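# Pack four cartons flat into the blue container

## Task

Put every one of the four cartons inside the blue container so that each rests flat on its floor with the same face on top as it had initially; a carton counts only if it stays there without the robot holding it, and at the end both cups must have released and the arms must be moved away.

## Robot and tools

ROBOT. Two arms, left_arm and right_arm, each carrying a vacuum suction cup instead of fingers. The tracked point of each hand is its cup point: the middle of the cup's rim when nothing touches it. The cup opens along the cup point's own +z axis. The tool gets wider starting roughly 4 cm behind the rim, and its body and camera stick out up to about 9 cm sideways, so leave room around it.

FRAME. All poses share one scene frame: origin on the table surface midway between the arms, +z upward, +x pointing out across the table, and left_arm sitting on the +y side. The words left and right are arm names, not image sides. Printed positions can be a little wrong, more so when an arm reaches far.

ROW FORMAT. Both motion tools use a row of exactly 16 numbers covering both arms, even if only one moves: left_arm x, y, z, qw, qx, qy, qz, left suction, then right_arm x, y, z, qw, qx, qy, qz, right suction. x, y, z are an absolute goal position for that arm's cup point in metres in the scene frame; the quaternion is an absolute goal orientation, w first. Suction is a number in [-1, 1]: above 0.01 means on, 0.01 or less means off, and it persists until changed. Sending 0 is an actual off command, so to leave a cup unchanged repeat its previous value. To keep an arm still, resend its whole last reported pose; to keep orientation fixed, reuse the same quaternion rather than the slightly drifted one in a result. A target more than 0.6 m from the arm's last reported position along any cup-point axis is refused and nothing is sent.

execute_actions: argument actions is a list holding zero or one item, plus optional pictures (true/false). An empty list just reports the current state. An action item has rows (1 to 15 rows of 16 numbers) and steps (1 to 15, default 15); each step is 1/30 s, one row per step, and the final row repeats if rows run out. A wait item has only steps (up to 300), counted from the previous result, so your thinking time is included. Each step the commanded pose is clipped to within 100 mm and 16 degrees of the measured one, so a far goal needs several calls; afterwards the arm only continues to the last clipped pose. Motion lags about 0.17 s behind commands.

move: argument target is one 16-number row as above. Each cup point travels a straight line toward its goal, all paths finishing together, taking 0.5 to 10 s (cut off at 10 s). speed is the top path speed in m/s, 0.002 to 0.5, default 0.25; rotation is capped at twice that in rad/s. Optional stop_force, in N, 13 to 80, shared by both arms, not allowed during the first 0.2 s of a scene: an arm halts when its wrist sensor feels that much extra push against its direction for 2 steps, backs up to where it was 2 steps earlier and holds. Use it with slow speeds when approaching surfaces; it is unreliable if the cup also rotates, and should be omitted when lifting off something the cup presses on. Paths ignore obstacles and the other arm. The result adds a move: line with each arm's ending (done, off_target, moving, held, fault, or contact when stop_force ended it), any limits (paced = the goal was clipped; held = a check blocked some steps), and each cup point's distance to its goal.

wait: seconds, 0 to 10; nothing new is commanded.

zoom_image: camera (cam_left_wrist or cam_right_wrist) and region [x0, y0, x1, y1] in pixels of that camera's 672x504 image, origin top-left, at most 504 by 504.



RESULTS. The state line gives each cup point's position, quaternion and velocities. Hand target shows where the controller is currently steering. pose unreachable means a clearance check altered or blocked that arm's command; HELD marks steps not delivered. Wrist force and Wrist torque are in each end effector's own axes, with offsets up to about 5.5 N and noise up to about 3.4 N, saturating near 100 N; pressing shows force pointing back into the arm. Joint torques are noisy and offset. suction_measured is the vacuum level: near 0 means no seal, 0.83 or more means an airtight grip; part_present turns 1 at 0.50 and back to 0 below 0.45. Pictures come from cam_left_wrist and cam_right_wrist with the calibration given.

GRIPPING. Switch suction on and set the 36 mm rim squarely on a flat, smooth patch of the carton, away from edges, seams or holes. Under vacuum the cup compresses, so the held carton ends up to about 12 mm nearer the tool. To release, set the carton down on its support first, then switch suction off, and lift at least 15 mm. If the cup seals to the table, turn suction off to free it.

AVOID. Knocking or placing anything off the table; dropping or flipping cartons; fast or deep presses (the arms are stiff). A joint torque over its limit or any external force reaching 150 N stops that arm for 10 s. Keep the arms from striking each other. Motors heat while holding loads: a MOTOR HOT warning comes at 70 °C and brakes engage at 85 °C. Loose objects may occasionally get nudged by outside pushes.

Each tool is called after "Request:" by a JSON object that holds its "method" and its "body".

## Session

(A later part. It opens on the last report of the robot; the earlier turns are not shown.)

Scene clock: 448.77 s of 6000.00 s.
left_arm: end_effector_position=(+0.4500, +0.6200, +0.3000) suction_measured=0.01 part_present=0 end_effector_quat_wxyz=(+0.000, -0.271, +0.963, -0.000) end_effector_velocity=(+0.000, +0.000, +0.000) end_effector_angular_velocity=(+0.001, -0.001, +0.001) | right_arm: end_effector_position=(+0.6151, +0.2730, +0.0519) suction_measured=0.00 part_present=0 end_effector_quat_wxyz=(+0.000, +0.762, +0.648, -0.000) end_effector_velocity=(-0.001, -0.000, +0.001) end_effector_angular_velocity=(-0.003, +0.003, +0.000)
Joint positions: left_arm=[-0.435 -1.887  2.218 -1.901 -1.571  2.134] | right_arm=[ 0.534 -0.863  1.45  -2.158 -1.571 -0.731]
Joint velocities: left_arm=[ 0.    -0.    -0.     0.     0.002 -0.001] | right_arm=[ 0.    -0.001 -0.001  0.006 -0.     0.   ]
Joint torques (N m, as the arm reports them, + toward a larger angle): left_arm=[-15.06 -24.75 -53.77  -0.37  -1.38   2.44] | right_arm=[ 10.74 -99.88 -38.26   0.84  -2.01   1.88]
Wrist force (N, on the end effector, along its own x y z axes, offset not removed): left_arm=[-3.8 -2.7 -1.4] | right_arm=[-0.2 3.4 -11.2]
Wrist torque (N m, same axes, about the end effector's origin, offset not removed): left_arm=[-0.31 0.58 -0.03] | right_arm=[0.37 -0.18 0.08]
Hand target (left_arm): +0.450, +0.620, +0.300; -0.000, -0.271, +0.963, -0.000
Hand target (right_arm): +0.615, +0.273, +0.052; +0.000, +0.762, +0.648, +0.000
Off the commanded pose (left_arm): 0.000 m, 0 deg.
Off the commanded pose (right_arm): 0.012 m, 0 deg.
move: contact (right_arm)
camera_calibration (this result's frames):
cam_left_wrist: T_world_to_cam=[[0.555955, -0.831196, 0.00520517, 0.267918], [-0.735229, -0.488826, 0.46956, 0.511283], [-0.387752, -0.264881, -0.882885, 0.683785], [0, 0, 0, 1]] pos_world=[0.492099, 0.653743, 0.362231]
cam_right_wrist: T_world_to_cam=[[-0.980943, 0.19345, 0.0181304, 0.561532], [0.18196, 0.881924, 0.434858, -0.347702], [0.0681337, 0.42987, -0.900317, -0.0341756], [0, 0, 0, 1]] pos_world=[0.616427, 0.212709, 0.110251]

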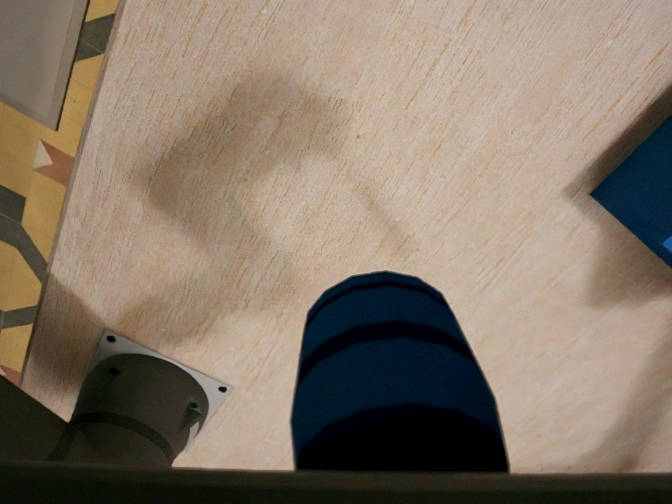

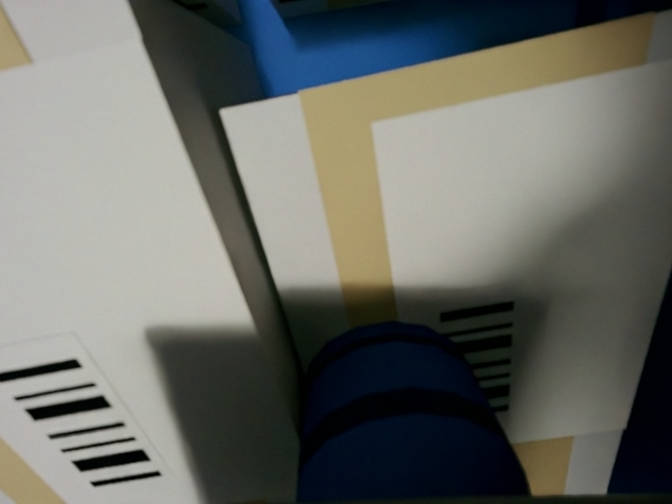

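Request:
{"method": "move", "body": {"target": [0.45,0.62,0.3,0,-0.2706,0.9627,0,0,0.62,0.26,0.10,0,0.7615,0.648,0,0], "speed": 0.05}}

Request:
{"method": "move", "body": {"target": [0.45,0.62,0.3,0,-0.2706,0.9627,0,0,0.655,0.225,0.095,0,0.7615,0.648,0,0], "speed": 0.05}}

Request:
{"method": "move", "body": {"target": [0.45,0.62,0.3,0,-0.2706,0.9627,0,0,0.655,0.225,0.04,0,0.7615,0.648,0,0], "speed": 0.008, "stop_force": 15}}

Request:
{"method": "move", "body": {"target": [0.45,0.62,0.3,0,-0.2706,0.9627,0,0,0.655,0.225,0.22,0,0.7615,0.648,0,0], "speed": 0.12}}

Scene clock: 469.90 s of 6000.00 s.
left_arm: end_effector_position=(+0.4500, +0.6200, +0.3000) suction_measured=0.01 part_present=0 end_effector_quat_wxyz=(+0.000, -0.271, +0.963, -0.000) end_effector_velocity=(-0.000, -0.000, +0.000) end_effector_angular_velocity=(-0.000, +0.000, -0.001) | right_arm: end_effector_position=(+0.6200, +0.2601, +0.0997) suction_measured=0.00 part_present=0 end_effector_quat_wxyz=(+0.000, +0.762, +0.648, +0.000) end_effector_velocity=(+0.000, -0.001, +0.002) end_effector_angular_velocity=(-0.001, +0.000, -0.000)
Joint positions: left_arm=[-0.435 -1.887  2.218 -1.901 -1.571  2.134] | right_arm=[ 0.521 -0.914  1.443 -2.1   -1.571 -0.744]
Joint velocities: left_arm=[ 0.    -0.    -0.     0.    -0.     0.001] | right_arm=[-0.001 -0.003 -0.     0.004 -0.001 -0.001]
Joint torques (N m, as the arm reports them, + toward a larger angle): left_arm=[-15.33 -24.48 -52.51  -0.7   -1.58   2.37] | right_arm=[  -6.74 -110.21  -48.51   -0.66   -1.61   -1.68]
Wrist force (N, on the end effector, along its own x y z axes, offset not removed): left_arm=[-7.3 -2.3 -4.7] | right_arm=[1.0 1.1 3.1]
Wrist torque (N m, same axes, about the end effector's origin, offset not removed): left_arm=[-0.34 1.14 0.09] | right_arm=[-0.03 -0.25 0.09]
Hand target (left_arm): +0.450, +0.620, +0.300; -0.000, -0.271, +0.963, -0.000
Hand target (right_arm): +0.620, +0.260, +0.100; -0.000, +0.762, +0.648, +0.000
Off the commanded pose (left_arm): 0.000 m, 0 deg.
Off the commanded pose (right_arm): 0.000 m, 0 deg.
After step 90, 16.73 s passed at rest.
move: done
camera_calibration (this result's frames):
cam_left_wrist: T_world_to_cam=[[0.555955, -0.831196, 0.00520508, 0.267918], [-0.735229, -0.488826, 0.46956, 0.511283], [-0.387752, -0.264881, -0.882885, 0.683785], [0, 0, 0, 1]] pos_world=[0.4921, 0.653743, 0.362231]
cam_right_wrist: T_world_to_cam=[[-0.980943, 0.19345, 0.0180998, 0.567973], [0.181944, 0.881911, 0.434891, -0.357992], [0.0681672, 0.429896, -0.900301, 0.0141225], [0, 0, 0, 1]] pos_world=[0.621321, 0.199771, 0.158122]

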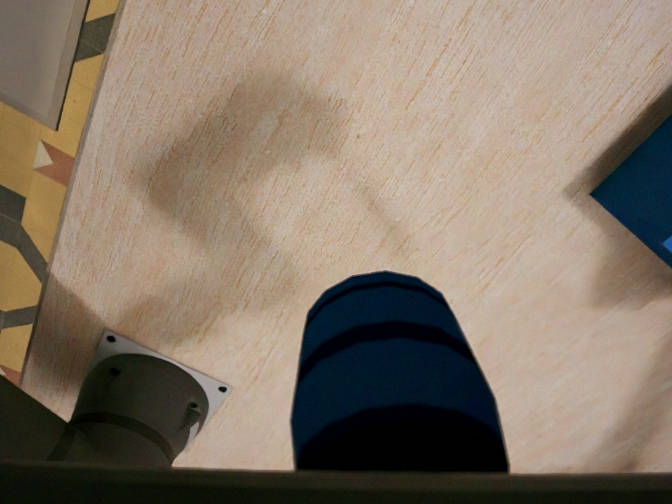

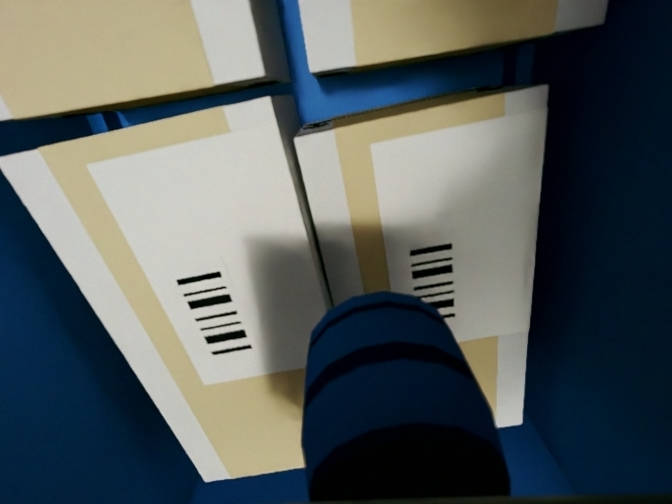

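Scene clock: 471.30 s of 6000.00 s.
left_arm: end_effector_position=(+0.4500, +0.6200, +0.3000) suction_measured=0.01 part_present=0 end_effector_quat_wxyz=(+0.000, -0.271, +0.963, -0.000) end_effector_velocity=(-0.000, -0.000, +0.000) end_effector_angular_velocity=(-0.001, +0.001, -0.001) | right_arm: end_effector_position=(+0.6549, +0.2253, +0.0950) suction_measured=0.00 part_present=0 end_effector_quat_wxyz=(+0.000, +0.762, +0.648, +0.000) end_effector_velocity=(+0.001, -0.001, +0.000) end_effector_angular_velocity=(+0.000, -0.000, +0.001)
Joint positions: left_arm=[-0.435 -1.887  2.218 -1.901 -1.571  2.134] | right_arm=[ 0.471 -0.912  1.449 -2.108 -1.571 -0.794]
Joint velocities: left_arm=[-0.    -0.    -0.     0.    -0.001  0.001] | right_arm=[-0.002 -0.    -0.    -0.    -0.    -0.003]
Joint torques (N m, as the arm reports them, + toward a larger angle): left_arm=[-15.77 -24.48 -52.73  -0.59  -1.42   2.46] | right_arm=[ -6.39 -84.99 -35.97  -7.48  -0.81  -1.89]
Wrist force (N, on the end effector, along its own x y z axes, offset not removed): left_arm=[-3.8 -0.8 -3.9] | right_arm=[2.8 5.1 0.9]
Wrist torque (N m, same axes, about the end effector's origin, offset not removed): left_arm=[-0.05 0.30 0.20] | right_arm=[0.59 -0.57 0.09]
Hand target (left_arm): +0.450, +0.620, +0.300; -0.000, -0.271, +0.963, -0.000
Hand target (right_arm): +0.655, +0.225, +0.095; -0.000, +0.762, +0.648, +0.000
Off the commanded pose (left_arm): 0.000 m, 0 deg.
Off the commanded pose (right_arm): 0.000 m, 0 deg.
move: done
camera_calibration (this result's frames):
cam_left_wrist: T_world_to_cam=[[0.555955, -0.831196, 0.00520529, 0.267918], [-0.735229, -0.488826, 0.46956, 0.511283], [-0.387752, -0.264882, -0.882885, 0.683785], [0, 0, 0, 1]] pos_world=[0.492099, 0.653743, 0.362231]
cam_right_wrist: T_world_to_cam=[[-0.980944, 0.193451, 0.0180451, 0.609051], [0.18192, 0.881903, 0.434916, -0.331591], [0.0682208, 0.429911, -0.90029, 0.0224201], [0, 0, 0, 1]] pos_world=[0.656238, 0.164971, 0.153408]

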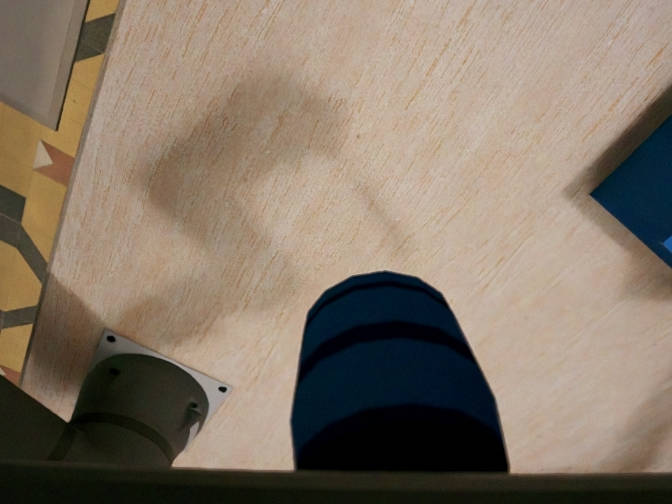

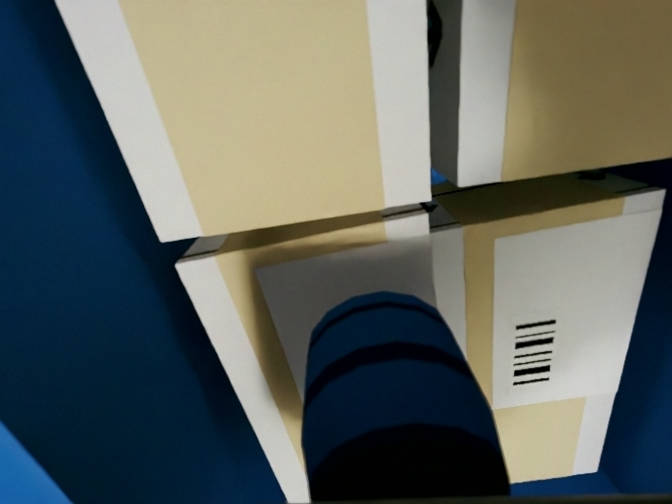

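Scene clock: 475.73 s of 6000.00 s.
left_arm: end_effector_position=(+0.4500, +0.6200, +0.3000) suction_measured=0.01 part_present=0 end_effector_quat_wxyz=(+0.000, -0.271, +0.963, -0.000) end_effector_velocity=(-0.000, -0.000, -0.000) end_effector_angular_velocity=(-0.002, +0.001, -0.001) | right_arm: end_effector_position=(+0.6550, +0.2251, +0.0625) suction_measured=0.00 part_present=0 end_effector_quat_wxyz=(+0.000, +0.762, +0.648, +0.000) end_effector_velocity=(-0.000, +0.000, +0.004) end_effector_angular_velocity=(-0.000, +0.000, +0.000)
Joint positions: left_arm=[-0.435 -1.887  2.218 -1.901 -1.571  2.134] | right_arm=[ 0.471 -0.883  1.465 -2.153 -1.571 -0.794]
Joint velocities: left_arm=[ 0.     0.     0.001 -0.    -0.002  0.001] | right_arm=[ 0.    -0.004 -0.002  0.005  0.     0.   ]
Joint torques (N m, as the arm reports them, + toward a larger angle): left_arm=[-15.06 -23.62 -52.47  -0.62  -1.44   2.21] | right_arm=[ -5.99 -92.93 -38.14   0.95   1.06  -2.15]
Wrist force (N, on the end effector, along its own x y z axes, offset not removed): left_arm=[-7.1 -1.0 1.2] | right_arm=[1.4 0.6 -12.3]
Wrist torque (N m, same axes, about the end effector's origin, offset not removed): left_arm=[0.09 0.94 0.15] | right_arm=[-0.02 -0.39 0.08]
Hand target (left_arm): +0.450, +0.620, +0.300; -0.000, -0.271, +0.963, -0.000
Hand target (right_arm): +0.655, +0.225, +0.063; +0.000, +0.762, +0.648, +0.000
Off the commanded pose (left_arm): 0.000 m, 0 deg.
Off the commanded pose (right_arm): 0.023 m, 0 deg.
move: contact (right_arm)
camera_calibration (this result's frames):
cam_left_wrist: T_world_to_cam=[[0.555955, -0.831196, 0.0052049, 0.267918], [-0.735229, -0.488826, 0.46956, 0.511283], [-0.387752, -0.264881, -0.882885, 0.683785], [0, 0, 0, 1]] pos_world=[0.492099, 0.653743, 0.362231]
cam_right_wrist: T_world_to_cam=[[-0.980943, 0.19345, 0.0180901, 0.609734], [0.181942, 0.88192, 0.434873, -0.317339], [0.0681723, 0.429877, -0.90031, -0.00675141], [0, 0, 0, 1]] pos_world=[0.656312, 0.164817, 0.120894]

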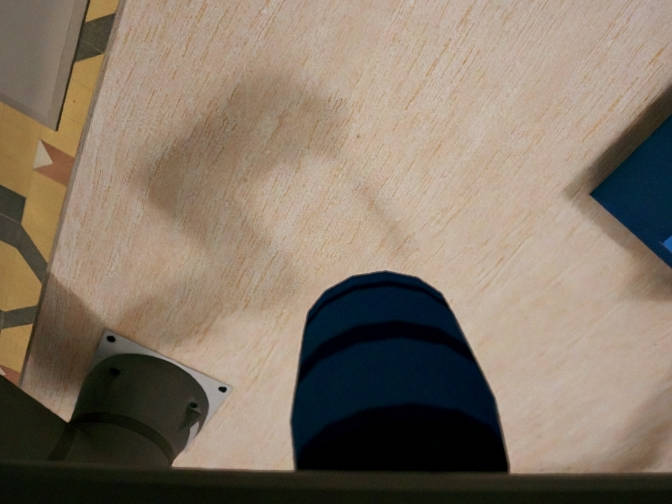

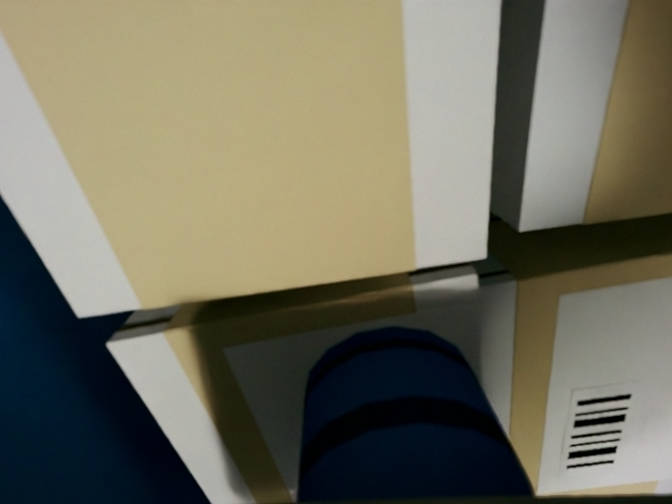

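Scene clock: 477.57 s of 6000.00 s.
left_arm: end_effector_position=(+0.4500, +0.6200, +0.3000) suction_measured=0.01 part_present=0 end_effector_quat_wxyz=(+0.000, -0.271, +0.963, -0.000) end_effector_velocity=(-0.000, -0.000, +0.000) end_effector_angular_velocity=(-0.001, +0.000, -0.000) | right_arm: end_effector_position=(+0.6549, +0.2249, +0.2198) suction_measured=0.00 part_present=0 end_effector_quat_wxyz=(-0.000, +0.762, +0.648, +0.000) end_effector_velocity=(+0.000, -0.000, +0.002) end_effector_angular_velocity=(-0.001, +0.000, -0.000)
Joint positions: left_arm=[-0.435 -1.887  2.218 -1.901 -1.571  2.134] | right_arm=[ 0.471 -1.001  1.358 -1.927 -1.571 -0.794]
Joint velocities: left_arm=[ 0.     0.    -0.    -0.    -0.001  0.   ] | right_arm=[-0.    -0.    -0.003  0.004 -0.001  0.   ]
Joint torques (N m, as the arm reports them, + toward a larger angle): left_arm=[-15.28 -22.91 -52.59  -0.59  -1.49   2.31] | right_arm=[  -7.11 -104.82  -51.14   -0.26    1.11   -1.58]
Wrist force (N, on the end effector, along its own x y z axes, offset not removed): left_arm=[-3.7 -0.6 -1.0] | right_arm=[1.7 3.8 1.8]
Wrist torque (N m, same axes, about the end effector's origin, offset not removed): left_arm=[-0.12 0.49 0.27] | right_arm=[0.35 -0.47 0.05]
Hand target (left_arm): +0.450, +0.620, +0.300; -0.000, -0.271, +0.963, -0.000
Hand target (right_arm): +0.655, +0.225, +0.220; +0.000, +0.762, +0.648, +0.000
Off the commanded pose (left_arm): 0.000 m, 0 deg.
Off the commanded pose (right_arm): 0.000 m, 0 deg.
move: done
camera_calibration (this result's frames):
cam_left_wrist: T_world_to_cam=[[0.555955, -0.831196, 0.00520507, 0.267918], [-0.735229, -0.488826, 0.46956, 0.511283], [-0.387752, -0.264881, -0.882885, 0.683785], [0, 0, 0, 1]] pos_world=[0.492099, 0.653743, 0.362231]
cam_right_wrist: T_world_to_cam=[[-0.980943, 0.19345, 0.0181279, 0.606826], [0.181955, 0.881905, 0.434898, -0.385562], [0.0681438, 0.429909, -0.900297, 0.134943], [0, 0, 0, 1]] pos_world=[0.656221, 0.164626, 0.278168]

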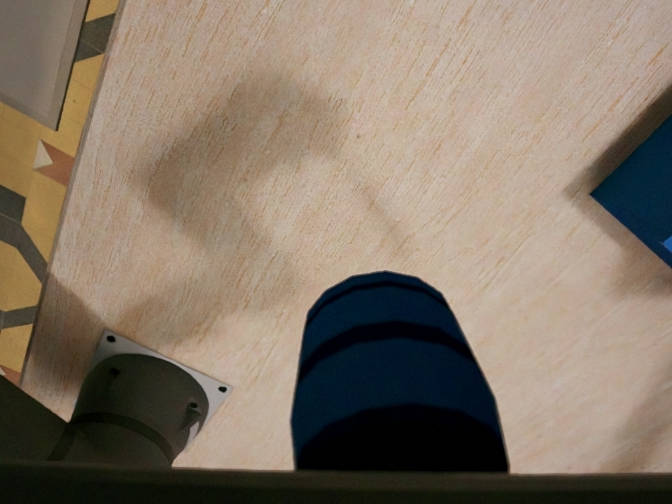

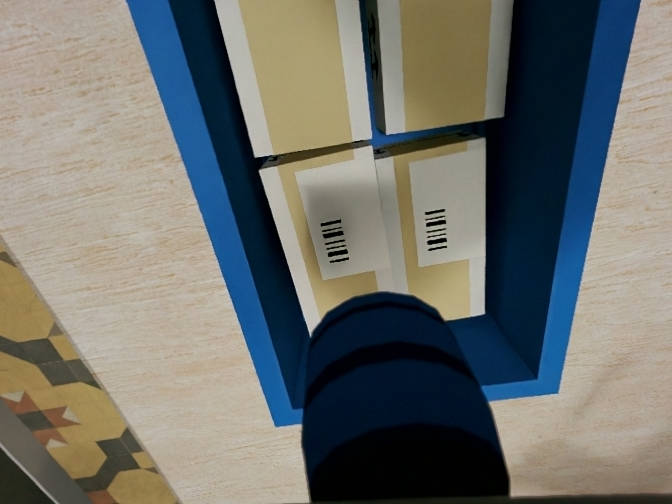

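Request:
{"method": "move", "body": {"target": [0.45,0.62,0.3,0,-0.2706,0.9627,0,0,0.55,-0.3,0.3,0,0.7615,0.648,0,0], "speed": 0.35}}

Request:
{"method": "finished_scene", "body": {"scene": 1}}

Scene clock: 484.90 s of 6000.00 s.
left_arm: end_effector_position=(+0.4500, +0.6200, +0.3000) suction_measured=0.01 part_present=0 end_effector_quat_wxyz=(+0.000, -0.271, +0.963, -0.000) end_effector_velocity=(+0.000, +0.000, +0.000) end_effector_angular_velocity=(+0.000, -0.000, +0.001) | right_arm: end_effector_position=(+0.5512, -0.2999, +0.2998) suction_measured=0.00 part_present=0 end_effector_quat_wxyz=(+0.000, +0.762, +0.648, +0.000) end_effector_velocity=(-0.000, -0.002, -0.000) end_effector_angular_velocity=(+0.000, +0.001, +0.001)
Joint positions: left_arm=[-0.435 -1.887  2.218 -1.901 -1.571  2.134] | right_arm=[-0.124 -1.646  2.03  -1.956 -1.57  -1.389]
Joint velocities: left_arm=[-0.    -0.    -0.    -0.     0.001 -0.001] | right_arm=[-0.003 -0.001  0.001  0.001  0.    -0.004]
Joint torques (N m, as the arm reports them, + toward a larger angle): left_arm=[-14.87 -22.16 -52.16  -0.66  -1.33   2.18] | right_arm=[ -7.24 -50.32 -39.57  -0.86   2.08  -1.66]
Wrist force (N, on the end effector, along its own x y z axes, offset not removed): left_arm=[-2.9 -5.6 -3.2] | right_arm=[1.1 2.8 2.9]
Wrist torque (N m, same axes, about the end effector's origin, offset not removed): left_arm=[-0.68 0.46 0.01] | right_arm=[0.26 -0.38 0.10]
Hand target (left_arm): +0.450, +0.620, +0.300; -0.000, -0.271, +0.963, -0.000
Hand target (right_arm): +0.551, -0.300, +0.300; +0.000, +0.762, +0.648, +0.000
Off the commanded pose (left_arm): 0.000 m, 0 deg.
Off the commanded pose (right_arm): 0.001 m, 0 deg.
After step 90, 2.03 s passed at rest.
move: done
camera_calibration (this result's frames):
cam_left_wrist: T_world_to_cam=[[0.555955, -0.831196, 0.00520504, 0.267918], [-0.735229, -0.488826, 0.46956, 0.511283], [-0.387752, -0.264881, -0.882885, 0.683785], [0, 0, 0, 1]] pos_world=[0.492099, 0.653743, 0.362231]
cam_right_wrist: T_world_to_cam=[[-0.980952, 0.19347, 0.0173759, 0.605412], [0.181616, 0.88175, 0.435353, 0.0613256], [0.0689066, 0.430216, -0.900092, 0.439314], [0, 0, 0, 1]] pos_world=[0.552471, -0.360203, 0.358205]

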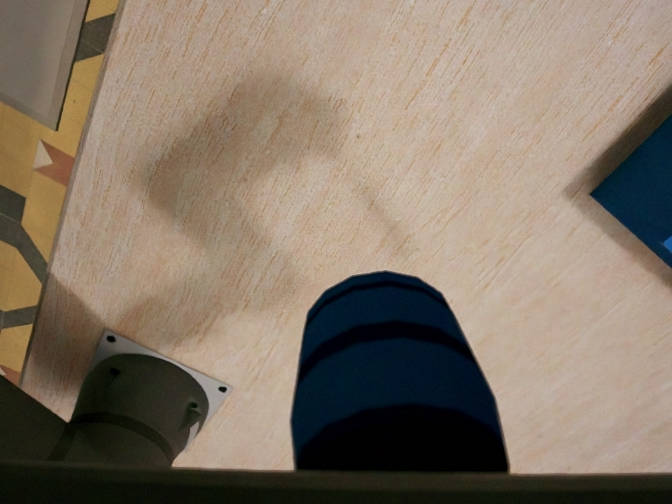

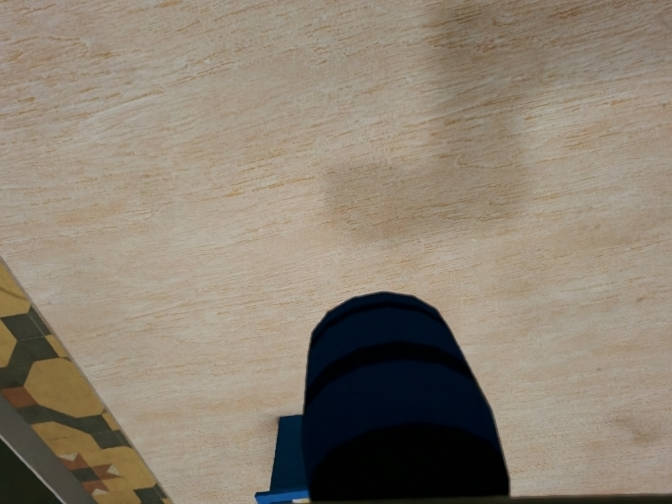

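The scene is finished: the task was done.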